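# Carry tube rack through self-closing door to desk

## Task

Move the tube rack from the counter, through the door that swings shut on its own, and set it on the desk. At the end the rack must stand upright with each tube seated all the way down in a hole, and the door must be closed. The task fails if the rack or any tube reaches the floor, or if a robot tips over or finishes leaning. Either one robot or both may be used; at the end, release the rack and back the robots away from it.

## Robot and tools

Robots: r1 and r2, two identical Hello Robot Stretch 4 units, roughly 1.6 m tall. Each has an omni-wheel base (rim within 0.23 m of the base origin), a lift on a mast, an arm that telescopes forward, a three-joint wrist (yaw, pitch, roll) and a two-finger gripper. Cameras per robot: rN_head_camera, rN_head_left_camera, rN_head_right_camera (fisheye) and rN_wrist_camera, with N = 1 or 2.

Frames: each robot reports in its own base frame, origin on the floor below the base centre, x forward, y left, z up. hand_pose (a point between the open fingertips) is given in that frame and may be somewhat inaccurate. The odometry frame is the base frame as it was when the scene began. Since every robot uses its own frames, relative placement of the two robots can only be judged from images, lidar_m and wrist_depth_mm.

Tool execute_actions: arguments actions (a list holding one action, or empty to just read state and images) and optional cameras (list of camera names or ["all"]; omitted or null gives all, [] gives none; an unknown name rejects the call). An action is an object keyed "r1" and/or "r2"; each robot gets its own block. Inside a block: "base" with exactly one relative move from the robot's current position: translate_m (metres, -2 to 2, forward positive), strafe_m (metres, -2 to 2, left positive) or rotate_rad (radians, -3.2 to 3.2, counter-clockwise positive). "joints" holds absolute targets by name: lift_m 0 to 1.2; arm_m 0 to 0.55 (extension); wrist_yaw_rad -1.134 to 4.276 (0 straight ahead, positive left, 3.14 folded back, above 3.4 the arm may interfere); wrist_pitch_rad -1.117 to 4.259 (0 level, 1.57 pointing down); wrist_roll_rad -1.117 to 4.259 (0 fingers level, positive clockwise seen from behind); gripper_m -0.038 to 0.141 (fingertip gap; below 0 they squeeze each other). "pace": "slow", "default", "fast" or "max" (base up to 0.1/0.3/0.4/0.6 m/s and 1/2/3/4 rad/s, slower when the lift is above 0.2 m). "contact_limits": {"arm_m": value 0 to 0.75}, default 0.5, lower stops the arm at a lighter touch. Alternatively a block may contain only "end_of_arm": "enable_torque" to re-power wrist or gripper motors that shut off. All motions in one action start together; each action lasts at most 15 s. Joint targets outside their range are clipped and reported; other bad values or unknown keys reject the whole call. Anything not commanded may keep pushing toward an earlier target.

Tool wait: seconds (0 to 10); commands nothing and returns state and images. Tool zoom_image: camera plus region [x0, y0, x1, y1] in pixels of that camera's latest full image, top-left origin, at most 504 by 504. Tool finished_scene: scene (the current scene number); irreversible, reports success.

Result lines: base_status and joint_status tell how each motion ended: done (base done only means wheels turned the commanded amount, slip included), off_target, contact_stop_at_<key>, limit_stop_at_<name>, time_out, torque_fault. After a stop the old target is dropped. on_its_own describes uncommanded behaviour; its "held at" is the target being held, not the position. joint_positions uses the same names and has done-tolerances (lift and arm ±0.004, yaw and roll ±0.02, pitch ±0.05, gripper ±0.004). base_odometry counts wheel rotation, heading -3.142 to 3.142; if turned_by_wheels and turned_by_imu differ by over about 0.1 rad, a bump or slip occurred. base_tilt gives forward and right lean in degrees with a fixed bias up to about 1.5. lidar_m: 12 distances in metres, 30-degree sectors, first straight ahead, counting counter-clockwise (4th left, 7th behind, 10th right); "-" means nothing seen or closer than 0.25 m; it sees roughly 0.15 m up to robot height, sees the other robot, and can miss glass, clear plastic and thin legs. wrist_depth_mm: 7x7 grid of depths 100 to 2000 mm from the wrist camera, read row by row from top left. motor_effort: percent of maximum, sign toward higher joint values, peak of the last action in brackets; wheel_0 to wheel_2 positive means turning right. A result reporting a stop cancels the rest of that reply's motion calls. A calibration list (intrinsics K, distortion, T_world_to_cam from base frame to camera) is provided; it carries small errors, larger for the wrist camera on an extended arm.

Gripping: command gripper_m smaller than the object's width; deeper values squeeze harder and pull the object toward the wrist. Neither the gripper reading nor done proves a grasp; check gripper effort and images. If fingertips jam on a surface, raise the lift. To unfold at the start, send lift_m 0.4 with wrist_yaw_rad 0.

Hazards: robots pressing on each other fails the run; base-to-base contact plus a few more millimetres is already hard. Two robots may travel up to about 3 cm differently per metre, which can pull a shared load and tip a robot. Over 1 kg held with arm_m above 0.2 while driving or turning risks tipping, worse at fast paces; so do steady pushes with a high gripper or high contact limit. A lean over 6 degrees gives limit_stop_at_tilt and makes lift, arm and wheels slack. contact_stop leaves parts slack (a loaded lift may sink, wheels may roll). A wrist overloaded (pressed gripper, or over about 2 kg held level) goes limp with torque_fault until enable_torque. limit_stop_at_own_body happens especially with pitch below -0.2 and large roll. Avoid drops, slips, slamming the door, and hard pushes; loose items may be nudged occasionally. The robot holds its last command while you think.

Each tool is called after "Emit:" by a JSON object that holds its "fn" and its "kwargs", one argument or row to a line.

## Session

Emit:
{"fn": "execute_actions", "kwargs": {
  "actions": []
}}

Scene clock: 0.00 s.
r1.base_odometry: x=+0.000 y=+0.000 heading=+0.000 (m, m, rad; r1's odometry frame)
r1.turned_by_wheels: +0.000 (rad since the last result)
r1.turned_by_imu: +0.000 (rad since the last result)
r1.base_tilt: forward=+0.8 right=+0.2 (deg)
r1.lidar_m: 1.29 1.50 0.94 1.22 1.18 1.23 1.28 1.21 1.11 0.81 0.76 0.82
r1.base_status: not commanded
r1.joint_positions: lift_m=+0.182 arm_m=+0.002 wrist_yaw_rad=+3.122 wrist_pitch_rad=+0.002 wrist_roll_rad=+0.011 gripper_m=+0.057
r1.joint_status: not commanded
r1.motor_effort: lift_m=+21 arm_m=+0 wrist_yaw_rad=+0 wrist_pitch_rad=-7 wrist_roll_rad=-1 gripper_m=-2 wheel_0=+1 wheel_1=+0 wheel_2=+0 (%)
r1.hand_pose: x=-0.1141 y=+0.0930 z=+0.3595 quat_wxyz=(+0.010, -0.001, +0.006, +1.000) (m; r1's base frame)
r1.wrist_depth_mm: - 141 1430 1661 1808 1336 1138 / - 125 1397 1618 1708 1336 1098 / 106 140 215 1661 1661 1255 1060 / 138 171 1464 1708 1576 1229 1025 / 1138 1281 1464 1708 1576 1229 1042 / 1042 1042 1098 1366 1397 1160 1008 / 778 798 521 960 1025 1098 976
r2.base_odometry: x=+0.000 y=+0.000 heading=+0.000 (m, m, rad; r2's odometry frame)
r2.turned_by_wheels: +0.000 (rad since the last result)
r2.turned_by_imu: +0.000 (rad since the last result)
r2.base_tilt: forward=-0.1 right=-0.3 (deg)
r2.lidar_m: 0.84 0.85 1.03 0.94 0.91 1.15 1.73 1.75 2.13 2.15 1.51 0.95
r2.base_status: not commanded
r2.joint_positions: lift_m=+0.254 arm_m=+0.001 wrist_yaw_rad=+3.192 wrist_pitch_rad=-0.012 wrist_roll_rad=-0.019 gripper_m=+0.057
r2.joint_status: not commanded
r2.motor_effort: lift_m=+19 arm_m=-2 wrist_yaw_rad=-1 wrist_pitch_rad=-6 wrist_roll_rad=-1 gripper_m=-3 wheel_0=+1 wheel_1=+0 wheel_2=+0 (%)
r2.hand_pose: x=-0.1202 y=+0.0727 z=+0.4357 quat_wxyz=(-0.025, +0.006, -0.009, +1.000) (m; r2's base frame)
r2.wrist_depth_mm: - 133 253 1808 1863 1366 991 / - 108 135 1808 1863 1308 1008 / - 116 136 1808 1921 1336 1025 / 137 137 282 1863 1921 1366 1025 / 219 1756 1756 1921 1808 1366 1025 / 223 1336 196 1255 201 1229 1025 / 221 917 1008 - 991 917 917
pictures: r1_head_camera, r1_head_left_camera, r1_head_right_camera, r1_wrist_camera, r2_head_camera, r2_head_left_camera, r2_head_right_camera, r2_wrist_camera
camera_calibration (this result's frames):
r1_wrist_camera: T_world_to_cam=[[0.0475486, 0.994131, 0.097175, -0.141844], [-0.0227198, 0.0983363, -0.994894, 0.408714], [-0.998611, 0.045098, 0.0272622, 0.0978357], [0, 0, 0, 1]] pos_world=[0.11373, 0.096408, 0.417744]
r2_wrist_camera: T_world_to_cam=[[0.0205895, 0.999781, 0.00365419, -0.0848229], [0.049202, 0.00263729, -0.998785, 0.480533], [-0.998577, 0.0207442, -0.0491369, 0.133317], [0, 0, 0, 1]] pos_world=[0.11123, 0.0807714, 0.48681]
Images, in order (width x height): r1_head_camera 420x560, r1_head_left_camera 420x672, r1_head_right_camera 420x672, r1_wrist_camera 616x392, r2_head_camera 420x560, r2_head_left_camera 420x672, r2_head_right_camera 420x672, r2_wrist_camera 616x392.

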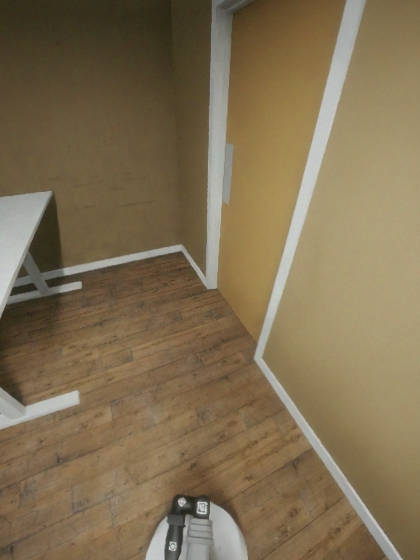

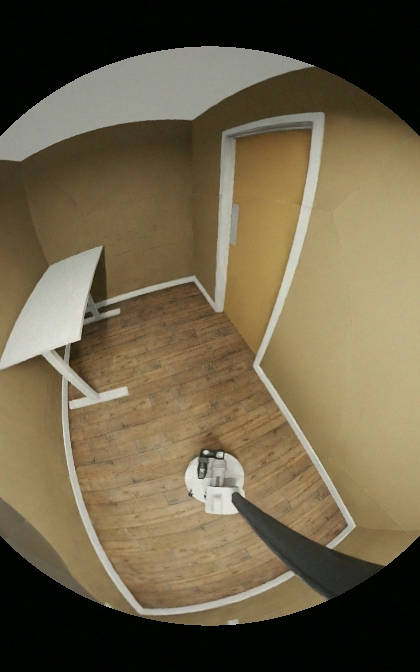

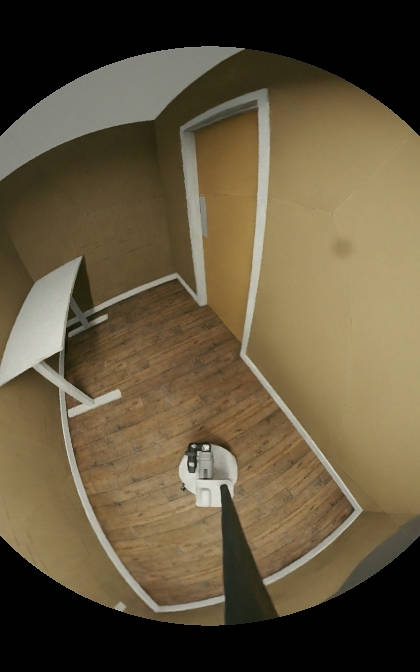

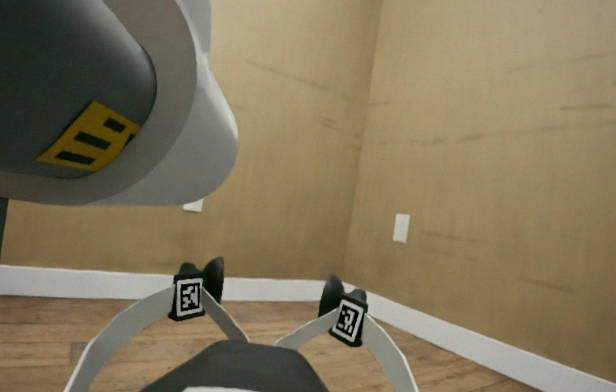

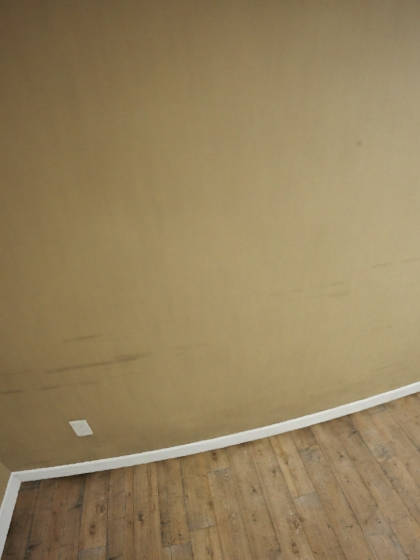

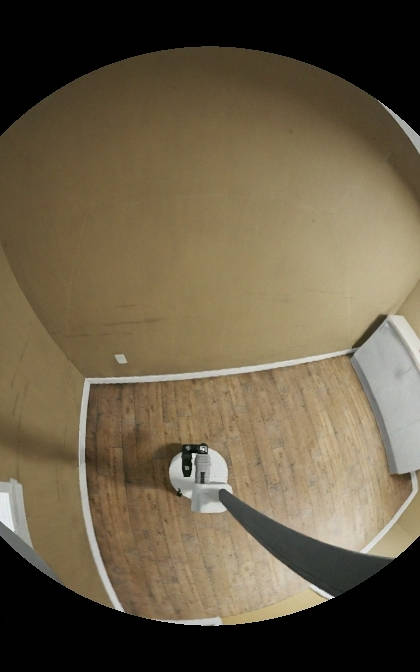

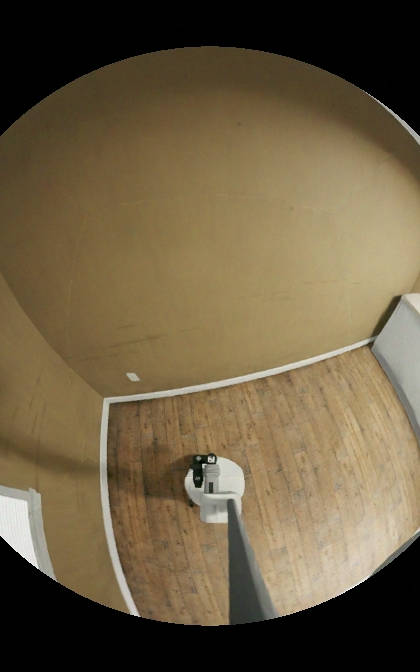

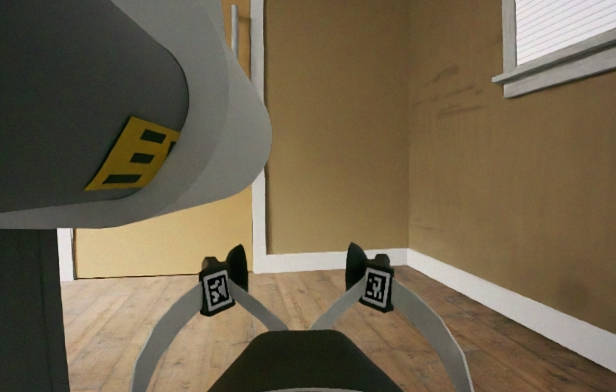

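Emit:
{"fn": "execute_actions", "kwargs": {
  "actions": [
    {"r1":{"base":{"rotate_rad":0.487},"pace":"fast"},"r2":{"base":{"rotate_rad":-1.39},"joints":{"lift_m":0.45,"wrist_yaw_rad":0,"gripper_m":0.141,"wrist_pitch_rad":0,"wrist_roll_rad":0},"pace":"max"}}
  ],
  "cameras": ["r2_head_camera","r2_wrist_camera"]
}}

Scene clock: 11.37 s.
r1.base_odometry: x=+0.000 y=+0.000 heading=+0.487 (m, m, rad; r1's odometry frame)
r1.turned_by_wheels: +0.487 (rad since the last result)
r1.turned_by_imu: +0.484 (rad since the last result)
r1.base_tilt: forward=+0.8 right=+0.1 (deg)
r1.lidar_m: 1.76 0.95 1.22 1.18 1.22 1.31 1.22 1.14 0.82 0.77 0.80 1.12
r1.base_status: done
r1.joint_positions: lift_m=+0.182 arm_m=+0.002 wrist_yaw_rad=+3.122 wrist_pitch_rad=+0.002 wrist_roll_rad=+0.011 gripper_m=+0.057
r1.joint_status: not commanded
r1.motor_effort: lift_m=+21(21) arm_m=-1(1) wrist_yaw_rad=-2(1) wrist_pitch_rad=-7(7) wrist_roll_rad=-1(2) gripper_m=-3(1) wheel_0=-3(8) wheel_1=+0(10) wheel_2=-2(12) (%)
r1.hand_pose: x=-0.1141 y=+0.0930 z=+0.3595 quat_wxyz=(+0.010, -0.001, +0.006, +1.000) (m; r1's base frame)
r1.wrist_depth_mm: - 141 1336 1397 1430 1464 1537 / - 124 1336 1397 1430 1464 1499 / 106 140 215 1336 1397 1464 1430 / 138 171 1336 1336 1397 1464 1397 / 1255 1308 1336 1366 1397 1430 1366 / 1060 1042 1098 1366 1430 1430 1308 / 768 788 525 976 1025 1205 1229
r2.base_odometry: x=+0.000 y=+0.000 heading=-1.390 (m, m, rad; r2's odometry frame)
r2.turned_by_wheels: -1.390 (rad since the last result)
r2.turned_by_imu: -1.368 (rad since the last result)
r2.base_tilt: forward=-0.1 right=-0.3 (deg)
r2.lidar_m: 2.11 1.23 0.89 0.83 0.90 0.97 0.92 0.97 1.36 1.68 1.81 2.20
r2.base_status: done
r2.joint_positions: lift_m=+0.450 arm_m=+0.001 wrist_yaw_rad=+0.000 wrist_pitch_rad=+0.002 wrist_roll_rad=-0.001 gripper_m=+0.141
r2.joint_status: all done
r2.motor_effort: lift_m=+22(28) arm_m=-2(1) wrist_yaw_rad=+0(8) wrist_pitch_rad=-8(7) wrist_roll_rad=+1(2) gripper_m=+1(3) wheel_0=+0(9) wheel_1=-1(11) wheel_2=-2(11) (%)
r2.hand_pose: x=+0.4609 y=-0.0873 z=+0.6273 quat_wxyz=(+1.000, +0.000, +0.001, +0.000) (m; r2's base frame)
r2.wrist_depth_mm: 1430 - - - - - - / 1430 - - - - - - / 1366 1921 1808 1921 1863 - - / 1397 1921 1863 1921 1863 - - / 1336 1808 1863 1863 1921 - - / 1366 1537 1537 1661 1499 1576 1618 / 1255 1281 1336 - 1308 1229 1205
pictures: r2_head_camera, r2_wrist_camera
camera_calibration (this result's frames):
r2_wrist_camera: T_world_to_cam=[[-0.0707853, -0.997395, -0.0138992, -0.0587581], [-0.0635027, 0.0184118, -0.997812, 0.696488], [0.995468, -0.0697478, -0.0646405, -0.190949], [0, 0, 0, 1]] pos_world=[0.230154, -0.084747, 0.681805]
Images, in order (width x height): r2_head_camera 420x560, r2_wrist_camera 616x392.

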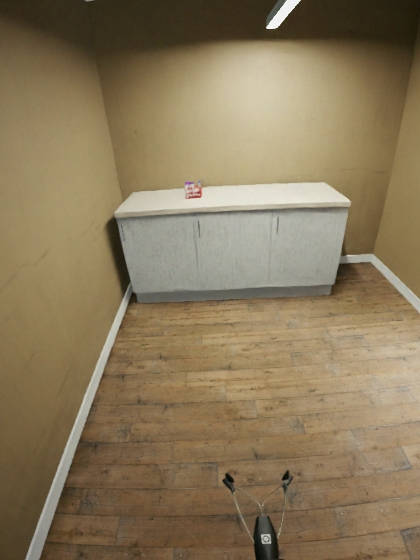

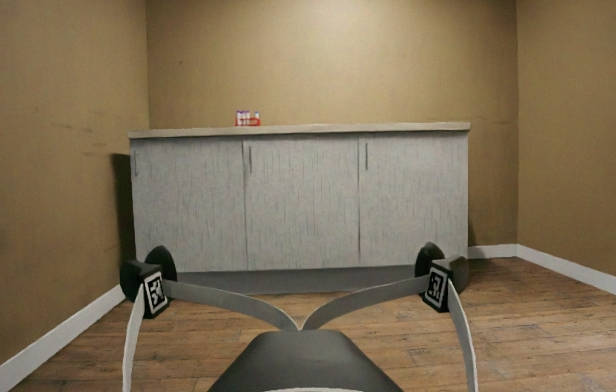

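Emit:
{"fn": "execute_actions", "kwargs": {
  "actions": [
    {"r1":{"base":{"translate_m":1.4},"pace":"max"},"r2":{"base":{"translate_m":1.47},"joints":{"lift_m":0.85},"pace":"max"}}
  ],
  "cameras": ["r1_head_right_camera","r2_head_camera","r2_wrist_camera"]
}}

Scene clock: 18.87 s.
r1.base_odometry: x=+1.237 y=+0.655 heading=+0.487 (m, m, rad; r1's odometry frame)
r1.turned_by_wheels: +0.000 (rad since the last result)
r1.turned_by_imu: -0.006 (rad since the last result)
r1.base_tilt: forward=+0.7 right=+0.0 (deg)
r1.lidar_m: 1.08 0.63 0.45 0.40 0.41 0.65 2.64 1.13 0.86 0.81 0.78 1.03
r1.base_status: done
r1.joint_positions: lift_m=+0.182 arm_m=+0.002 wrist_yaw_rad=+3.122 wrist_pitch_rad=+0.002 wrist_roll_rad=+0.011 gripper_m=+0.057
r1.joint_status: not commanded
r1.motor_effort: lift_m=+21(21) arm_m=-1(1) wrist_yaw_rad=+0(0) wrist_pitch_rad=-7(7) wrist_roll_rad=-2(2) gripper_m=-4(4) wheel_0=+2(9) wheel_1=+0(9) wheel_2=+3(18) (%)
r1.hand_pose: x=-0.1141 y=+0.0930 z=+0.3595 quat_wxyz=(+0.010, -0.001, +0.006, +1.000) (m; r1's base frame)
r1.wrist_depth_mm: - 141 - - - - 1576 / - 125 - - - - 1499 / 106 140 216 - - - 1464 / 138 170 - - - 1983 1430 / 1464 - - - - 1921 1397 / 1042 1042 1098 1336 1756 1661 1336 / 768 788 525 960 1042 1205 1255
r2.base_odometry: x=+0.264 y=-1.446 heading=-1.390 (m, m, rad; r2's odometry frame)
r2.turned_by_wheels: +0.000 (rad since the last result)
r2.turned_by_imu: -0.006 (rad since the last result)
r2.base_tilt: forward=-0.1 right=-0.3 (deg)
r2.lidar_m: 0.64 0.71 0.90 0.84 0.89 1.22 2.40 2.50 1.82 1.72 0.96 0.69
r2.base_status: done
r2.joint_positions: lift_m=+0.850 arm_m=+0.001 wrist_yaw_rad=+0.000 wrist_pitch_rad=+0.002 wrist_roll_rad=-0.001 gripper_m=+0.141
r2.joint_status: all done
r2.motor_effort: lift_m=+22(22) arm_m=-2(2) wrist_yaw_rad=+0(1) wrist_pitch_rad=-7(7) wrist_roll_rad=+0(1) gripper_m=+2(1) wheel_0=+0(5) wheel_1=+1(11) wheel_2=+0(13) (%)
r2.hand_pose: x=+0.4609 y=-0.0874 z=+1.0273 quat_wxyz=(+1.000, +0.000, +0.001, +0.000) (m; r2's base frame)
r2.wrist_depth_mm: 1025 1025 1060 1042 1078 1078 1098 / 1042 1042 1042 1060 1078 1098 1098 / 1042 1042 1060 1078 1098 1098 1118 / 1042 1060 1078 1078 1118 1118 1138 / 820 707 778 778 741 723 699 / 469 459 462 466 473 473 477 / 480 480 488 - 496 500 504
pictures: r1_head_right_camera, r2_head_camera, r2_wrist_camera
camera_calibration (this result's frames):
r2_wrist_camera: T_world_to_cam=[[-0.0711264, -0.99737, -0.0139034, -0.0531347], [-0.0634976, 0.0184378, -0.997812, 1.09566], [0.995444, -0.0700879, -0.064642, -0.165085], [0, 0, 0, 1]] pos_world=[0.230125, -0.0847669, 1.08185]
Images, in order (width x height): r1_head_right_camera 420x672, r2_head_camera 420x560, r2_wrist_camera 616x392.

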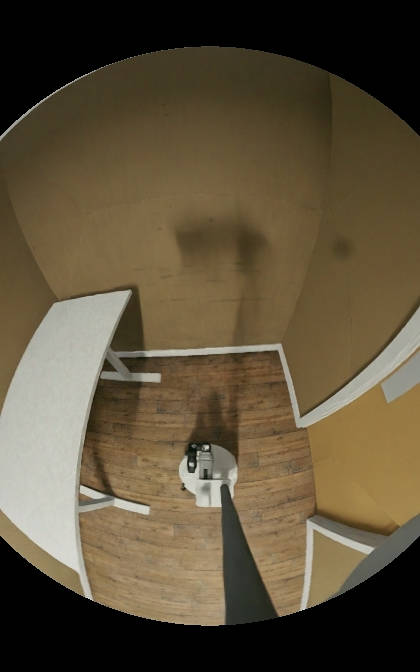

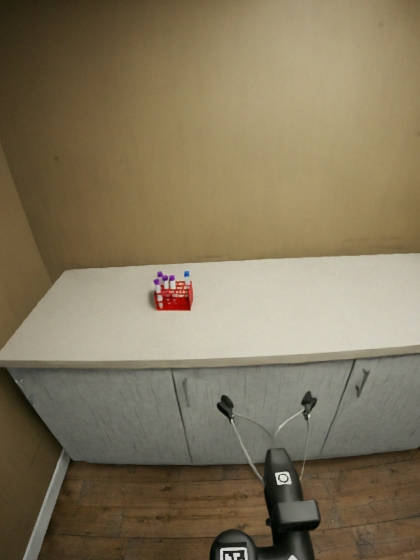

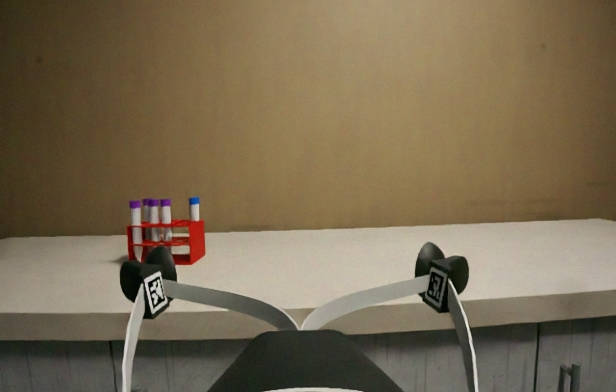

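Emit:
{"fn": "execute_actions", "kwargs": {
  "actions": [
    {"r1":{"base":{"strafe_m":-0.57},"pace":"max"},"r2":{"base":{"strafe_m":0.26},"joints":{"lift_m":0.82,"wrist_pitch_rad":0.12,"arm_m":0.33},"pace":"fast"}}
  ],
  "cameras": ["r1_head_right_camera","r2_head_camera","r2_wrist_camera"]
}}

Emit:
{"fn": "zoom_image", "kwargs": {
  "camera": "r2_head_camera",
  "region": [180, 240, 320, 380]
}}

Scene clock: 27.23 s.
r1.base_odometry: x=+1.504 y=+0.151 heading=+0.487 (m, m, rad; r1's odometry frame)
r1.turned_by_wheels: +0.000 (rad since the last result)
r1.turned_by_imu: -0.001 (rad since the last result)
r1.base_tilt: forward=+0.7 right=+0.1 (deg)
r1.lidar_m: 0.73 1.15 1.02 1.02 1.04 2.52 0.87 0.39 0.27 0.25 0.27 0.29
r1.base_status: done
r1.joint_positions: lift_m=+0.182 arm_m=+0.002 wrist_yaw_rad=+3.122 wrist_pitch_rad=+0.002 wrist_roll_rad=+0.011 gripper_m=+0.057
r1.joint_status: not commanded
r1.motor_effort: lift_m=+21(21) arm_m=-1(0) wrist_yaw_rad=-1(0) wrist_pitch_rad=-7(7) wrist_roll_rad=-2(2) gripper_m=-4(2) wheel_0=-1(15) wheel_1=+1(15) wheel_2=+0(1) (%)
r1.hand_pose: x=-0.1141 y=+0.0929 z=+0.3595 quat_wxyz=(+0.010, -0.001, +0.006, +1.000) (m; r1's base frame)
r1.wrist_depth_mm: - 141 1430 - - - - / - 125 1499 - - - - / 106 140 215 - - - - / 138 171 - - - - - / 640 820 - - - - - / 640 654 1078 1336 1808 - 1921 / 640 798 525 976 1025 1205 1336
r2.base_odometry: x=+0.520 y=-1.399 heading=-1.390 (m, m, rad; r2's odometry frame)
r2.turned_by_wheels: +0.000 (rad since the last result)
r2.turned_by_imu: -0.001 (rad since the last result)
r2.base_tilt: forward=-0.1 right=-0.3 (deg)
r2.lidar_m: 0.65 0.71 0.63 0.56 0.61 0.85 2.42 2.52 2.10 1.98 0.98 0.72
r2.base_status: done
r2.joint_positions: lift_m=+0.820 arm_m=+0.329 wrist_yaw_rad=+0.000 wrist_pitch_rad=+0.122 wrist_roll_rad=+0.000 gripper_m=+0.141
r2.joint_status: all done
r2.motor_effort: lift_m=+14(19) arm_m=+5(6) wrist_yaw_rad=-1(2) wrist_pitch_rad=-7(3) wrist_roll_rad=+1(1) gripper_m=+0(0) wheel_0=+0(9) wheel_1=+0(12) wheel_2=-1(1) (%)
r2.hand_pose: x=+0.7864 y=-0.0874 z=+0.9634 quat_wxyz=(+0.998, +0.000, +0.061, +0.000) (m; r2's base frame)
r2.wrist_depth_mm: 683 691 707 707 715 732 741 / 699 723 715 732 741 750 750 / 723 732 732 750 759 768 778 / 732 750 627 407 676 668 647 / 407 407 394 392 377 382 377 / 278 248 248 260 244 253 264 / 215 212 224 - 218 205 206
pictures: r1_head_right_camera, r2_head_camera, r2_wrist_camera
camera_calibration (this result's frames):
r2_wrist_camera: T_world_to_cam=[[-0.072148, -0.99738, -0.00532243, -0.0382925], [-0.182477, 0.0184458, -0.983037, 1.13189], [0.980559, -0.0699529, -0.18333, -0.367237], [0, 0, 0, 1]] pos_world=[0.563878, -0.0847601, 1.04516]
Images, in order (width x height): r1_head_right_camera 420x672, r2_head_camera 420x560, r2_wrist_camera 616x392.

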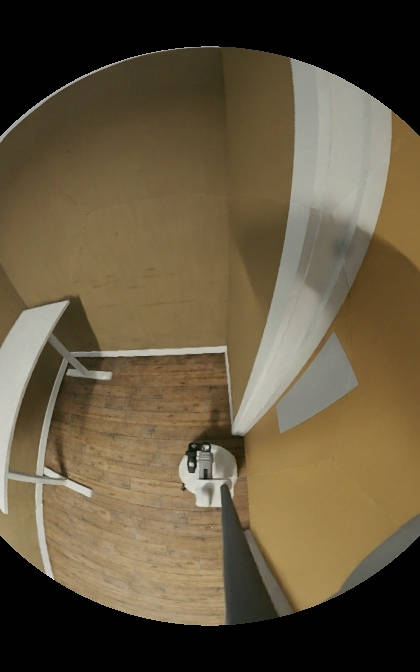

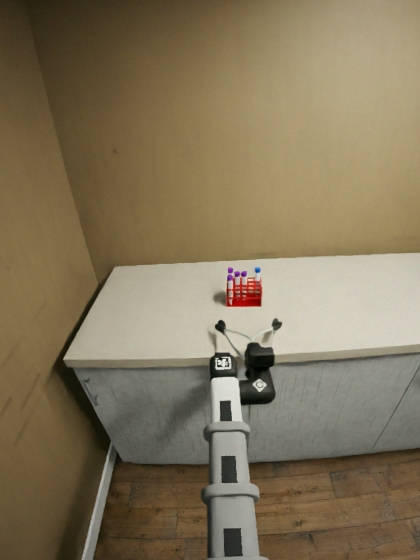

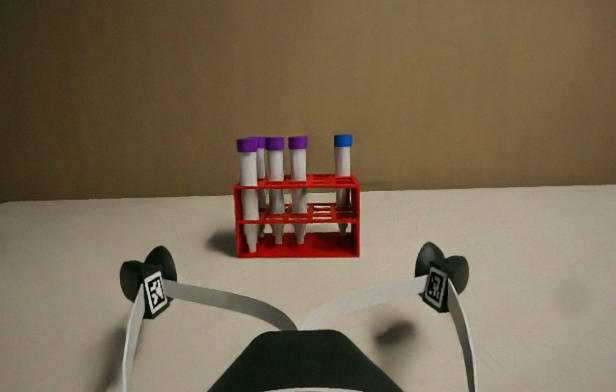

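Region (180, 240, 320, 380) of r2_head_camera's 420x560 image, scaled by 3.600, with more detail than that image has.

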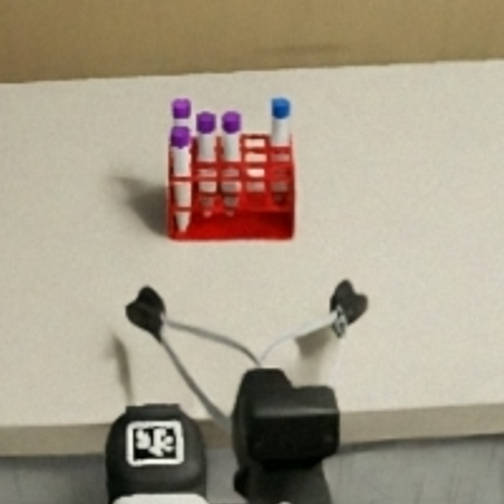

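Emit:
{"fn": "execute_actions", "kwargs": {
  "actions": [
    {"r1":{"base":{"translate_m":-0.09},"pace":"fast"},"r2":{"base":{"strafe_m":-0.005},"joints":{"arm_m":0.455}}}
  ],
  "cameras": ["r2_wrist_camera"]
}}

Scene clock: 30.80 s.
r1.base_odometry: x=+1.425 y=+0.109 heading=+0.487 (m, m, rad; r1's odometry frame)
r1.turned_by_wheels: +0.000 (rad since the last result)
r1.turned_by_imu: +0.000 (rad since the last result)
r1.base_tilt: forward=+0.7 right=+0.0 (deg)
r1.lidar_m: 0.74 1.23 1.05 0.99 1.05 2.53 0.90 0.37 0.26 0.25 0.25 0.35
r1.base_status: done
r1.joint_positions: lift_m=+0.182 arm_m=+0.002 wrist_yaw_rad=+3.122 wrist_pitch_rad=+0.002 wrist_roll_rad=+0.011 gripper_m=+0.057
r1.joint_status: not commanded
r1.motor_effort: lift_m=+21(21) arm_m=+0(1) wrist_yaw_rad=-2(0) wrist_pitch_rad=-7(7) wrist_roll_rad=-1(1) gripper_m=-3(4) wheel_0=-3(9) wheel_1=-1(7) wheel_2=-1(14) (%)
r1.hand_pose: x=-0.1141 y=+0.0929 z=+0.3595 quat_wxyz=(+0.010, -0.001, +0.006, +1.000) (m; r1's base frame)
r1.wrist_depth_mm: - 141 1464 - - - - / - 124 1537 - - - - / 106 140 215 - - - - / 138 170 - - - - - / 569 842 - - - - - / 569 676 1078 1336 1756 - 1921 / 564 798 525 960 1042 1229 1336
r2.base_odometry: x=+0.515 y=-1.400 heading=-1.390 (m, m, rad; r2's odometry frame)
r2.turned_by_wheels: +0.000 (rad since the last result)
r2.turned_by_imu: -0.001 (rad since the last result)
r2.base_tilt: forward=-0.1 right=-0.3 (deg)
r2.lidar_m: 0.67 0.71 0.63 0.57 0.62 0.88 2.43 2.52 2.08 1.97 0.97 0.69
r2.base_status: done
r2.joint_positions: lift_m=+0.820 arm_m=+0.454 wrist_yaw_rad=+0.000 wrist_pitch_rad=+0.122 wrist_roll_rad=+0.000 gripper_m=+0.141
r2.joint_status: all done
r2.motor_effort: lift_m=+14(14) arm_m=+5(5) wrist_yaw_rad=+0(1) wrist_pitch_rad=-5(6) wrist_roll_rad=+2(1) gripper_m=+0(1) wheel_0=-1(9) wheel_1=+2(7) wheel_2=+0(0) (%)
r2.hand_pose: x=+0.9114 y=-0.0874 z=+0.9634 quat_wxyz=(+0.998, +0.000, +0.061, +0.000) (m; r2's base frame)
r2.wrist_depth_mm: 569 585 591 597 603 609 615 / 591 597 609 609 615 627 634 / 603 609 615 621 634 647 661 / 615 627 277 276 597 661 668 / 407 407 285 306 310 384 377 / 278 248 248 257 243 254 263 / 214 211 223 - 218 205 206
pictures: r2_wrist_camera
camera_calibration (this result's frames):
r2_wrist_camera: T_world_to_cam=[[-0.0722287, -0.997374, -0.00532311, -0.0292239], [-0.182464, 0.0184604, -0.983039, 1.15469], [0.980556, -0.0700324, -0.183318, -0.489802], [0, 0, 0, 1]] pos_world=[0.688857, -0.0847652, 1.04516]
Images, in order (width x height): r2_wrist_camera 616x392.

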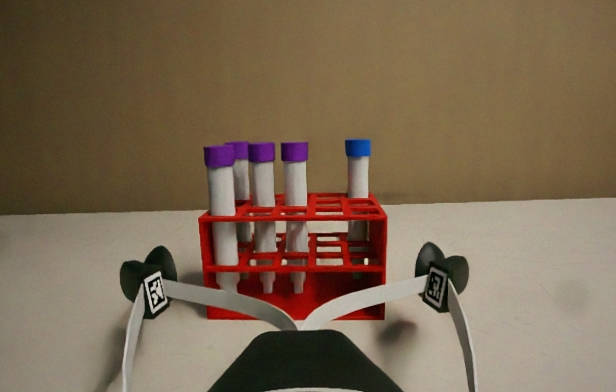

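Emit:
{"fn": "execute_actions", "kwargs": {
  "actions": [
    {"r1":{"base":{"strafe_m":-0.1},"pace":"slow"},"r2":{"joints":{"arm_m":0.517,"lift_m":0.812},"pace":"slow"}}
  ],
  "cameras": ["r2_wrist_camera"]
}}

Emit:
{"fn": "execute_actions", "kwargs": {
  "actions": [
    {"r1":{"base":{"strafe_m":-0.55},"pace":"fast"},"r2":{"joints":{"gripper_m":0.07}}}
  ],
  "cameras": ["r2_wrist_camera","r1_head_right_camera"]
}}

Scene clock: 41.23 s.
r1.base_odometry: x=+1.471 y=+0.021 heading=+0.487 (m, m, rad; r1's odometry frame)
r1.turned_by_wheels: +0.000 (rad since the last result)
r1.turned_by_imu: +0.000 (rad since the last result)
r1.base_tilt: forward=+0.8 right=+0.1 (deg)
r1.lidar_m: 0.38 1.21 1.12 1.10 1.15 2.66 0.47 0.27 0.25 - 0.25 0.27
r1.base_status: done
r1.joint_positions: lift_m=+0.182 arm_m=+0.002 wrist_yaw_rad=+3.122 wrist_pitch_rad=+0.002 wrist_roll_rad=+0.011 gripper_m=+0.057
r1.joint_status: not commanded
r1.motor_effort: lift_m=+21(21) arm_m=-1(0) wrist_yaw_rad=+0(1) wrist_pitch_rad=-7(6) wrist_roll_rad=-3(1) gripper_m=-3(1) wheel_0=+7(8) wheel_1=-3(7) wheel_2=+1(1) (%)
r1.hand_pose: x=-0.1141 y=+0.0929 z=+0.3595 quat_wxyz=(+0.010, -0.001, +0.006, +1.000) (m; r1's base frame)
r1.wrist_depth_mm: - 141 946 - - - - / - 125 1008 - - - - / 106 140 215 - - - - / 138 171 1464 - - - - / 484 585 1708 - - - - / 504 564 1078 1336 1808 - 1983 / 512 585 521 960 1008 1229 1336
r2.base_odometry: x=+0.515 y=-1.400 heading=-1.390 (m, m, rad; r2's odometry frame)
r2.turned_by_wheels: +0.000 (rad since the last result)
r2.turned_by_imu: -0.001 (rad since the last result)
r2.base_tilt: forward=-0.2 right=-0.3 (deg)
r2.lidar_m: 0.67 0.70 0.64 0.59 0.64 0.86 2.41 2.53 2.09 1.99 0.96 0.70
r2.base_status: not commanded
r2.joint_positions: lift_m=+0.812 arm_m=+0.516 wrist_yaw_rad=+0.000 wrist_pitch_rad=+0.122 wrist_roll_rad=+0.000 gripper_m=+0.141
r2.joint_status: all done
r2.motor_effort: lift_m=+13(14) arm_m=+5(5) wrist_yaw_rad=+0(1) wrist_pitch_rad=-5(5) wrist_roll_rad=+0(0) gripper_m=+1(0) wheel_0=-1(1) wheel_1=+2(2) wheel_2=+0(0) (%)
r2.hand_pose: x=+0.9734 y=-0.0874 z=+0.9555 quat_wxyz=(+0.998, +0.000, +0.061, +0.000) (m; r2's base frame)
r2.wrist_depth_mm: 517 525 530 535 539 549 554 / 530 535 539 549 559 564 574 / 549 554 237 564 574 580 591 / 559 564 217 240 585 591 609 / 384 384 201 229 220 359 353 / 262 233 207 197 220 238 248 / 202 200 200 - 205 194 198
pictures: r2_wrist_camera
camera_calibration (this result's frames):
r2_wrist_camera: T_world_to_cam=[[-0.0722434, -0.997373, -0.00532322, -0.0247804], [-0.182464, 0.0184632, -0.983039, 1.15824], [0.980555, -0.0700468, -0.183318, -0.552003], [0, 0, 0, 1]] pos_world=[0.750816, -0.0847662, 1.03727]
Images, in order (width x height): r2_wrist_camera 616x392.

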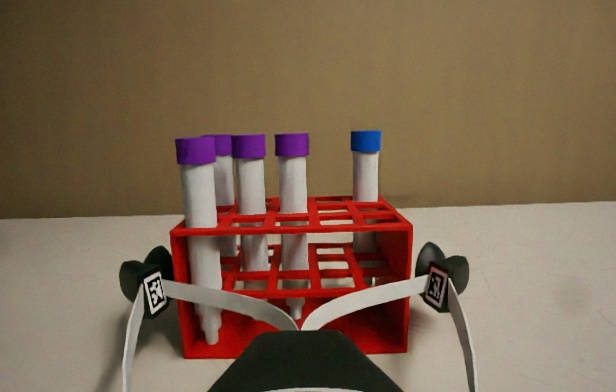

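Scene clock: 43.77 s.
r1.base_odometry: x=+1.729 y=-0.465 heading=+0.487 (m, m, rad; r1's odometry frame)
r1.turned_by_wheels: +0.000 (rad since the last result)
r1.turned_by_imu: -0.001 (rad since the last result)
r1.base_tilt: forward=+0.7 right=+0.1 (deg)
r1.lidar_m: 1.21 0.46 0.50 1.64 2.52 0.30 0.25 - 0.25 0.25 1.74 1.25
r1.base_status: done
r1.joint_positions: lift_m=+0.182 arm_m=+0.002 wrist_yaw_rad=+3.123 wrist_pitch_rad=+0.002 wrist_roll_rad=+0.011 gripper_m=+0.057
r1.joint_status: not commanded
r1.motor_effort: lift_m=+21(21) arm_m=+0(1) wrist_yaw_rad=+0(1) wrist_pitch_rad=-7(7) wrist_roll_rad=-1(2) gripper_m=-2(4) wheel_0=+1(17) wheel_1=-2(19) wheel_2=+1(2) (%)
r1.hand_pose: x=-0.1141 y=+0.0929 z=+0.3595 quat_wxyz=(+0.010, -0.001, +0.006, +1.000) (m; r1's base frame)
r1.wrist_depth_mm: - 142 368 430 521 640 - / - 125 370 439 525 647 - / 106 140 216 439 530 647 - / 138 171 379 445 535 - - / 294 330 382 452 544 - - / 296 317 373 424 559 1808 - / 298 336 250 462 535 1182 1336
r2.base_odometry: x=+0.515 y=-1.400 heading=-1.390 (m, m, rad; r2's odometry frame)
r2.turned_by_wheels: +0.000 (rad since the last result)
r2.turned_by_imu: -0.001 (rad since the last result)
r2.base_tilt: forward=-0.1 right=-0.3 (deg)
r2.lidar_m: 0.67 0.71 0.61 0.59 0.60 0.85 2.41 2.55 1.66 2.00 0.98 0.69
r2.base_status: not commanded
r2.joint_positions: lift_m=+0.812 arm_m=+0.516 wrist_yaw_rad=+0.000 wrist_pitch_rad=+0.123 wrist_roll_rad=+0.000 gripper_m=+0.070
r2.joint_status: all done
r2.motor_effort: lift_m=+13(13) arm_m=+5(5) wrist_yaw_rad=-1(0) wrist_pitch_rad=-10(9) wrist_roll_rad=+1(1) gripper_m=-23(23) wheel_0=-1(1) wheel_1=+2(2) wheel_2=+0(0) (%)
r2.hand_pose: x=+0.9734 y=-0.0874 z=+0.9552 quat_wxyz=(+0.998, +0.000, +0.061, +0.000) (m; r2's base frame)
r2.wrist_depth_mm: 517 525 535 535 544 554 559 / 530 539 549 549 559 564 574 / 544 554 224 564 569 585 591 / 554 569 202 212 549 597 603 / 382 379 195 217 212 355 349 / 260 179 195 221 193 223 247 / 196 198 189 - 195 193 196
pictures: r1_head_right_camera, r2_wrist_camera
camera_calibration (this result's frames):
r2_wrist_camera: T_world_to_cam=[[-0.0722485, -0.997373, -0.00524829, -0.0248499], [-0.183479, 0.0184629, -0.98285, 1.15875], [0.980365, -0.0700465, -0.184331, -0.550886], [0, 0, 0, 1]] pos_world=[0.750881, -0.0847661, 1.0372]
Images, in order (width x height): r1_head_right_camera 420x672, r2_wrist_camera 616x392.

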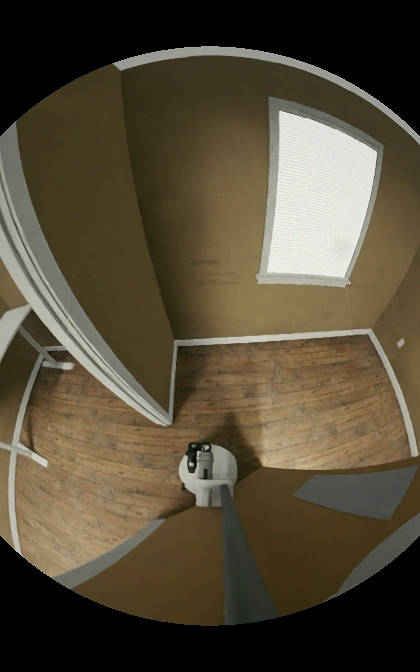

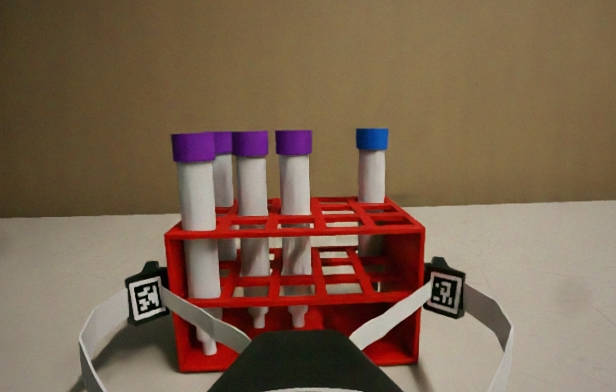

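Emit:
{"fn": "execute_actions", "kwargs": {
  "actions": [
    {"r1":{"base":{"translate_m":-0.27}},"r2":{"base":{"translate_m":-1.8},"joints":{"lift_m":0.85,"arm_m":0.003},"pace":"fast"}}
  ],
  "cameras": ["r2_wrist_camera"]
}}

Emit:
{"fn": "execute_actions", "kwargs": {
  "actions": [
    {"r1":{"base":{"strafe_m":-0.32},"pace":"fast"},"r2":{"base":{"rotate_rad":-1.28},"joints":{"lift_m":0.5},"pace":"default"}}
  ],
  "cameras": ["r2_wrist_camera","r2_head_camera","r1_head_right_camera"]
}}

Scene clock: 62.13 s.
r1.base_odometry: x=+1.490 y=-0.591 heading=+0.487 (m, m, rad; r1's odometry frame)
r1.turned_by_wheels: +0.000 (rad since the last result)
r1.turned_by_imu: +0.001 (rad since the last result)
r1.base_tilt: forward=+0.9 right=+0.1 (deg)
r1.lidar_m: 1.35 0.72 1.71 1.64 0.25 0.25 - 0.25 0.34 1.62 1.54 1.49
r1.base_status: done
r1.joint_positions: lift_m=+0.182 arm_m=+0.002 wrist_yaw_rad=+3.122 wrist_pitch_rad=+0.002 wrist_roll_rad=+0.011 gripper_m=+0.057
r1.joint_status: not commanded
r1.motor_effort: lift_m=+21(21) arm_m=+0(0) wrist_yaw_rad=+0(2) wrist_pitch_rad=-7(7) wrist_roll_rad=-1(2) gripper_m=-2(3) wheel_0=-6(9) wheel_1=-4(12) wheel_2=+4(23) (%)
r1.hand_pose: x=-0.1141 y=+0.0929 z=+0.3595 quat_wxyz=(+0.010, -0.001, +0.006, +1.000) (m; r1's base frame)
r1.wrist_depth_mm: - 141 329 325 320 317 347 / - 125 324 324 320 315 353 / 106 140 215 324 317 314 349 / 138 170 322 320 315 310 347 / 329 325 320 319 314 307 343 / 327 322 317 314 309 307 342 / 325 319 225 309 307 306 340
r2.base_odometry: x=+0.193 y=+0.371 heading=-1.391 (m, m, rad; r2's odometry frame)
r2.turned_by_wheels: +0.000 (rad since the last result)
r2.turned_by_imu: +0.002 (rad since the last result)
r2.base_tilt: forward=-0.1 right=-0.3 (deg)
r2.lidar_m: 0.41 0.86 0.62 0.57 0.62 0.66 0.60 0.64 0.90 1.99 1.64 0.48
r2.base_status: done
r2.joint_positions: lift_m=+0.850 arm_m=+0.004 wrist_yaw_rad=+0.000 wrist_pitch_rad=+0.123 wrist_roll_rad=+0.000 gripper_m=+0.070
r2.joint_status: all done
r2.motor_effort: lift_m=+23(20) arm_m=-4(5) wrist_yaw_rad=+0(2) wrist_pitch_rad=-10(9) wrist_roll_rad=+0(0) gripper_m=-24(26) wheel_0=-1(6) wheel_1=-2(7) wheel_2=-2(10) (%)
r2.hand_pose: x=+0.4610 y=-0.0875 z=+0.9923 quat_wxyz=(+0.998, +0.000, +0.062, +0.000) (m; r2's base frame)
r2.wrist_depth_mm: 1042 1576 - - - - - / 1042 1576 - - - - - / 1042 1537 227 - - - - / 1008 1537 203 211 - - - / 991 1336 195 216 213 - - / 1008 179 194 222 193 1863 - / 960 1464 191 - 209 1537 1576
pictures: r2_wrist_camera
camera_calibration (this result's frames):
r2_wrist_camera: T_world_to_cam=[[-0.072543, -0.997352, -0.00522201, -0.0616465], [-0.183848, 0.0185181, -0.98278, 1.10125], [0.980274, -0.0703338, -0.184705, -0.0413572], [0, 0, 0, 1]] pos_world=[0.238532, -0.0847849, 1.07432]
Images, in order (width x height): r2_wrist_camera 616x392.

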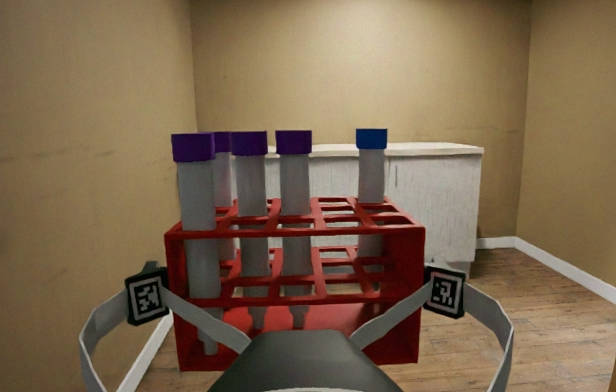

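Scene clock: 64.57 s.
r1.base_odometry: x=+1.640 y=-0.874 heading=+0.486 (m, m, rad; r1's odometry frame)
r1.turned_by_wheels: +0.000 (rad since the last result)
r1.turned_by_imu: -0.001 (rad since the last result)
r1.base_tilt: forward=+0.8 right=+0.0 (deg)
r1.lidar_m: 1.46 0.89 0.90 1.95 0.26 0.25 - 0.25 0.30 1.95 1.16 1.20
r1.base_status: done
r1.joint_positions: lift_m=+0.182 arm_m=+0.002 wrist_yaw_rad=+3.122 wrist_pitch_rad=+0.002 wrist_roll_rad=+0.011 gripper_m=+0.057
r1.joint_status: not commanded
r1.motor_effort: lift_m=+21(21) arm_m=-1(0) wrist_yaw_rad=+0(0) wrist_pitch_rad=-7(7) wrist_roll_rad=-1(0) gripper_m=-3(4) wheel_0=-3(13) wheel_1=+0(15) wheel_2=+0(3) (%)
r1.hand_pose: x=-0.1141 y=+0.0929 z=+0.3595 quat_wxyz=(+0.010, -0.001, +0.006, +1.000) (m; r1's base frame)
r1.wrist_depth_mm: - 142 329 330 332 334 336 / - 124 327 327 329 332 334 / 106 140 215 327 330 330 334 / 138 171 322 325 325 329 327 / 320 320 320 324 325 329 327 / 317 317 320 322 325 327 325 / 315 317 228 322 320 325 324
r2.base_odometry: x=+0.193 y=+0.371 heading=-2.671 (m, m, rad; r2's odometry frame)
r2.turned_by_wheels: -1.280 (rad since the last result)
r2.turned_by_imu: -1.259 (rad since the last result)
r2.base_tilt: forward=-0.2 right=-0.3 (deg)
r2.lidar_m: 0.43 1.43 2.44 1.16 0.68 0.58 0.57 0.70 0.61 0.63 0.71 1.33
r2.base_status: done
r2.joint_positions: lift_m=+0.500 arm_m=+0.004 wrist_yaw_rad=+0.000 wrist_pitch_rad=+0.123 wrist_roll_rad=+0.000 gripper_m=+0.070
r2.joint_status: all done
r2.motor_effort: lift_m=+14(26) arm_m=-4(4) wrist_yaw_rad=+2(1) wrist_pitch_rad=-12(9) wrist_roll_rad=+0(0) gripper_m=-24(24) wheel_0=+2(4) wheel_1=+1(8) wheel_2=+0(6) (%)
r2.hand_pose: x=+0.4610 y=-0.0875 z=+0.6431 quat_wxyz=(+0.998, +0.000, +0.062, +0.000) (m; r2's base frame)
r2.wrist_depth_mm: 1118 1464 - - 1576 1499 1430 / 1160 1464 - - 1618 1576 1397 / 1182 1499 224 - 1618 1576 1397 / 1255 1281 202 213 257 1661 1366 / 1281 1281 195 218 213 1708 1397 / 1281 179 196 223 193 1229 1255 / 1118 1118 191 - 209 1078 1060
pictures: r1_head_right_camera, r2_head_camera, r2_wrist_camera
camera_calibration (this result's frames):
r2_wrist_camera: T_world_to_cam=[[-0.0725794, -0.997349, -0.00522345, -0.0634624], [-0.183772, 0.0185207, -0.982794, 0.758059], [0.980286, -0.0703707, -0.184629, -0.105912], [0, 0, 0, 1]] pos_world=[0.238528, -0.0847871, 0.72513]
Images, in order (width x height): r1_head_right_camera 420x672, r2_head_camera 420x560, r2_wrist_camera 616x392.

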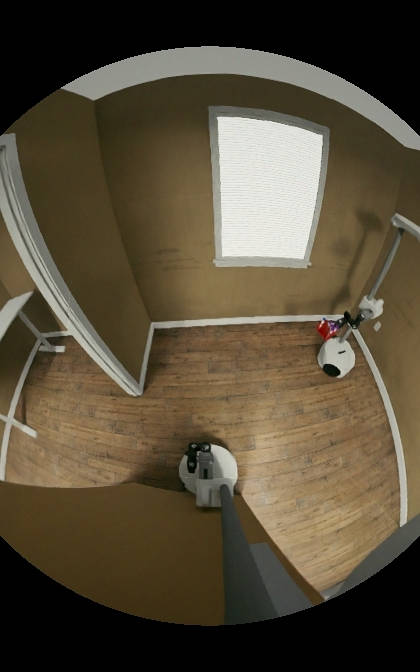

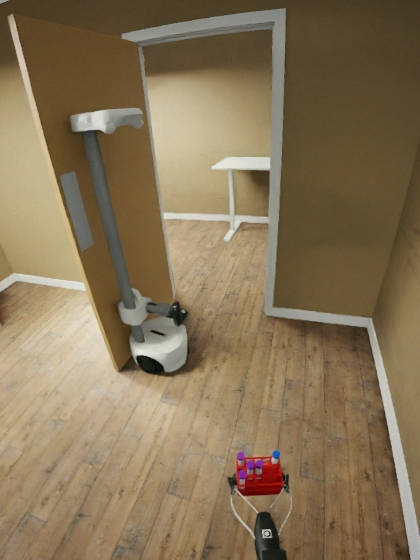

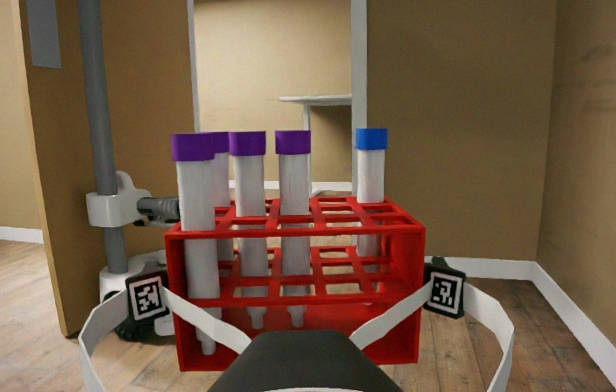

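Emit:
{"fn": "execute_actions", "kwargs": {
  "actions": [
    {"r1":{"base":{"translate_m":-0.19}},"r2":{"base":{"translate_m":0.8},"pace":"max"}}
  ],
  "cameras": ["r2_head_camera","r2_head_left_camera","r2_wrist_camera"]
}}

Scene clock: 70.53 s.
r1.base_odometry: x=+1.482 y=-0.958 heading=+0.506 (m, m, rad; r1's odometry frame)
r1.turned_by_wheels: +0.020 (rad since the last result)
r1.turned_by_imu: +0.045 (rad since the last result)
r1.base_tilt: forward=+0.6 right=+0.0 (deg)
r1.lidar_m: 0.60 0.97 2.04 0.44 0.25 0.25 0.26 0.25 1.99 1.91 0.75 0.59
r1.base_status: translate_m contact_stop (by the wheels' count: -0.179 of -0.190)
r1.joint_positions: lift_m=+0.182 arm_m=+0.002 wrist_yaw_rad=+3.122 wrist_pitch_rad=+0.002 wrist_roll_rad=+0.011 gripper_m=+0.057
r1.joint_status: not commanded
r1.on_its_own: the wheels are slack since a contact_stop
r1.motor_effort: lift_m=+21(21) arm_m=+0(1) wrist_yaw_rad=+2(6) wrist_pitch_rad=-7(8) wrist_roll_rad=-2(0) gripper_m=-3(2) wheel_0=+0(29) wheel_1=+0(33) wheel_2=+0(35) (%)
r1.hand_pose: x=-0.1142 y=+0.0930 z=+0.3595 quat_wxyz=(+0.010, -0.001, +0.006, +1.000) (m; r1's base frame)
r1.wrist_depth_mm: - 141 325 319 304 293 283 / - 125 322 314 303 290 282 / 106 139 215 310 298 287 278 / 138 171 317 307 297 285 277 / 347 332 319 304 294 282 274 / 343 325 307 303 289 278 270 / 340 322 222 293 283 276 268
r2.base_odometry: x=-0.520 y=+0.007 heading=-2.671 (m, m, rad; r2's odometry frame)
r2.turned_by_wheels: +0.000 (rad since the last result)
r2.turned_by_imu: -0.004 (rad since the last result)
r2.base_tilt: forward=-0.2 right=-0.2 (deg)
r2.lidar_m: 0.43 0.71 0.86 2.25 1.54 1.34 1.33 1.00 0.82 0.83 1.04 1.22
r2.base_status: done
r2.joint_positions: lift_m=+0.500 arm_m=+0.004 wrist_yaw_rad=+0.000 wrist_pitch_rad=+0.123 wrist_roll_rad=+0.000 gripper_m=+0.070
r2.joint_status: not commanded
r2.motor_effort: lift_m=+16(16) arm_m=-4(4) wrist_yaw_rad=+0(0) wrist_pitch_rad=-10(10) wrist_roll_rad=+0(1) gripper_m=-25(23) wheel_0=-1(7) wheel_1=+0(8) wheel_2=+0(11) (%)
r2.hand_pose: x=+0.4610 y=-0.0874 z=+0.6429 quat_wxyz=(+0.998, +0.000, +0.062, +0.000) (m; r2's base frame)
r2.wrist_depth_mm: 891 1138 - - - 842 809 / 917 1160 - - - 878 842 / 917 1160 224 - 917 904 854 / 917 1138 202 227 946 917 878 / 931 1078 195 219 211 946 904 / 931 179 196 222 193 946 917 / 585 1118 191 - 209 991 946
pictures: r2_head_camera, r2_head_left_camera, r2_wrist_camera
camera_calibration (this result's frames):
r2_wrist_camera: T_world_to_cam=[[-0.0722157, -0.997375, -0.00522456, -0.0635276], [-0.183763, 0.0184537, -0.982797, 0.757853], [0.980314, -0.0700134, -0.184613, -0.105948], [0, 0, 0, 1]] pos_world=[0.23854, -0.0847638, 0.724925]
Images, in order (width x height): r2_head_camera 420x560, r2_head_left_camera 420x672, r2_wrist_camera 616x392.

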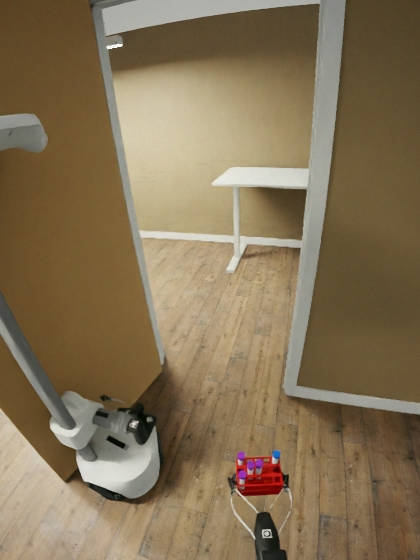

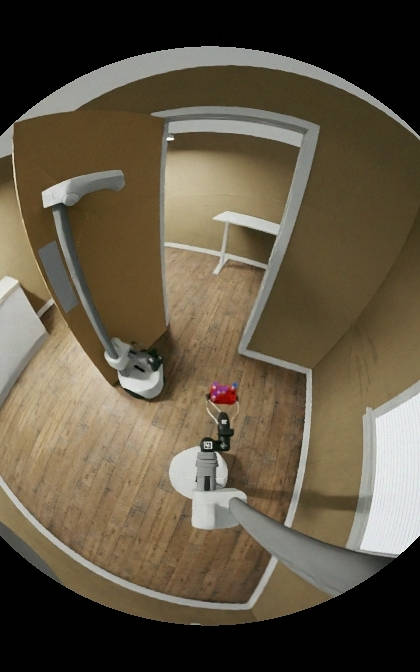

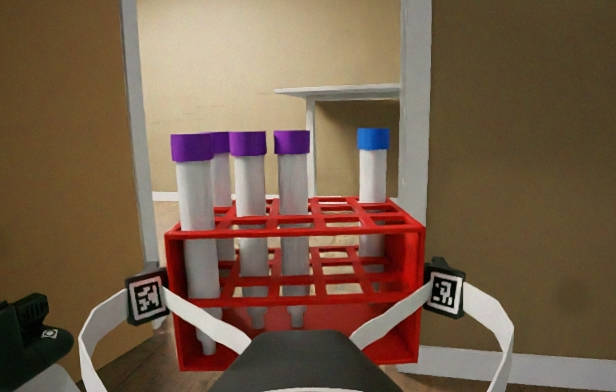

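Emit:
{"fn": "execute_actions", "kwargs": {
  "actions": [
    {"r1":{"base":{"translate_m":0.003},"pace":"slow"},"r2":{"base":{"translate_m":1.9},"joints":{"lift_m":0.98},"pace":"max"}}
  ],
  "cameras": ["r2_head_camera","r2_wrist_camera"]
}}

Scene clock: 81.63 s.
r1.base_odometry: x=+1.485 y=-0.957 heading=+0.506 (m, m, rad; r1's odometry frame)
r1.turned_by_wheels: +0.000 (rad since the last result)
r1.turned_by_imu: +0.000 (rad since the last result)
r1.base_tilt: forward=+0.6 right=-0.1 (deg)
r1.lidar_m: 1.53 0.94 1.05 0.43 0.25 0.25 0.26 0.25 2.00 1.94 2.02 1.56
r1.base_status: done
r1.joint_positions: lift_m=+0.182 arm_m=+0.002 wrist_yaw_rad=+3.122 wrist_pitch_rad=+0.002 wrist_roll_rad=+0.011 gripper_m=+0.057
r1.joint_status: not commanded
r1.motor_effort: lift_m=+21(21) arm_m=+0(0) wrist_yaw_rad=+0(1) wrist_pitch_rad=-7(7) wrist_roll_rad=-2(2) gripper_m=-3(4) wheel_0=+2(3) wheel_1=+4(5) wheel_2=-4(6) (%)
r1.hand_pose: x=-0.1142 y=+0.0930 z=+0.3595 quat_wxyz=(+0.010, -0.001, +0.006, +1.000) (m; r1's base frame)
r1.wrist_depth_mm: - 141 327 319 304 293 286 / - 125 322 315 301 291 283 / 106 139 216 312 300 289 281 / 138 171 317 307 296 286 277 / 347 330 317 306 296 283 276 / 342 324 309 303 290 281 272 / 342 324 222 296 286 277 268
r2.base_odometry: x=-2.213 y=-0.855 heading=-2.671 (m, m, rad; r2's odometry frame)
r2.turned_by_wheels: +0.000 (rad since the last result)
r2.turned_by_imu: -0.009 (rad since the last result)
r2.base_tilt: forward=-0.2 right=-0.2 (deg)
r2.lidar_m: 0.42 1.86 2.33 0.86 0.54 0.59 2.77 0.67 0.96 1.39 0.85 0.48
r2.base_status: done
r2.joint_positions: lift_m=+0.980 arm_m=+0.004 wrist_yaw_rad=+0.000 wrist_pitch_rad=+0.123 wrist_roll_rad=+0.000 gripper_m=+0.070
r2.joint_status: all done
r2.motor_effort: lift_m=+21(25) arm_m=-4(5) wrist_yaw_rad=+1(2) wrist_pitch_rad=-9(10) wrist_roll_rad=+1(1) gripper_m=-24(24) wheel_0=-1(8) wheel_1=+0(9) wheel_2=-1(13) (%)
r2.hand_pose: x=+0.4610 y=-0.0874 z=+1.1225 quat_wxyz=(+0.998, +0.000, +0.062, +0.000) (m; r2's base frame)
r2.wrist_depth_mm: 1499 1430 1308 1255 1182 1118 1060 / 1499 1430 1366 1255 1229 1160 1118 / 1576 1499 228 1308 1229 1205 1138 / 1618 1537 202 211 1078 1182 1160 / 1756 1661 195 217 213 723 699 / 1808 180 196 223 192 508 521 / 1808 1708 191 - 209 1336 1255
pictures: r2_head_camera, r2_wrist_camera
camera_calibration (this result's frames):
r2_wrist_camera: T_world_to_cam=[[-0.0722337, -0.997374, -0.00522548, -0.0610202], [-0.183751, 0.0184571, -0.982799, 1.22916], [0.980315, -0.070031, -0.184602, -0.0173971], [0, 0, 0, 1]] pos_world=[0.238506, -0.084765, 1.20449]
Images, in order (width x height): r2_head_camera 420x560, r2_wrist_camera 616x392.

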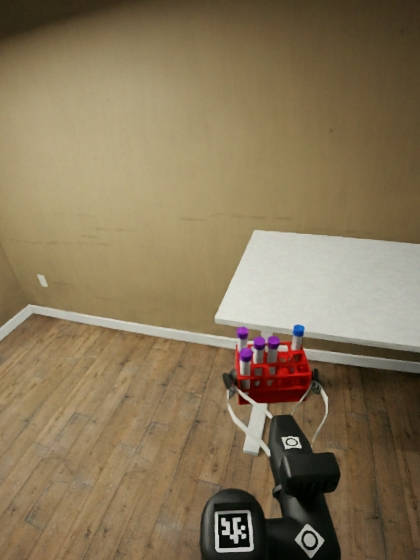

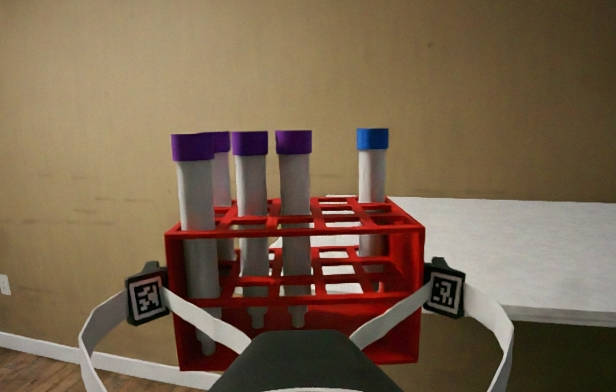

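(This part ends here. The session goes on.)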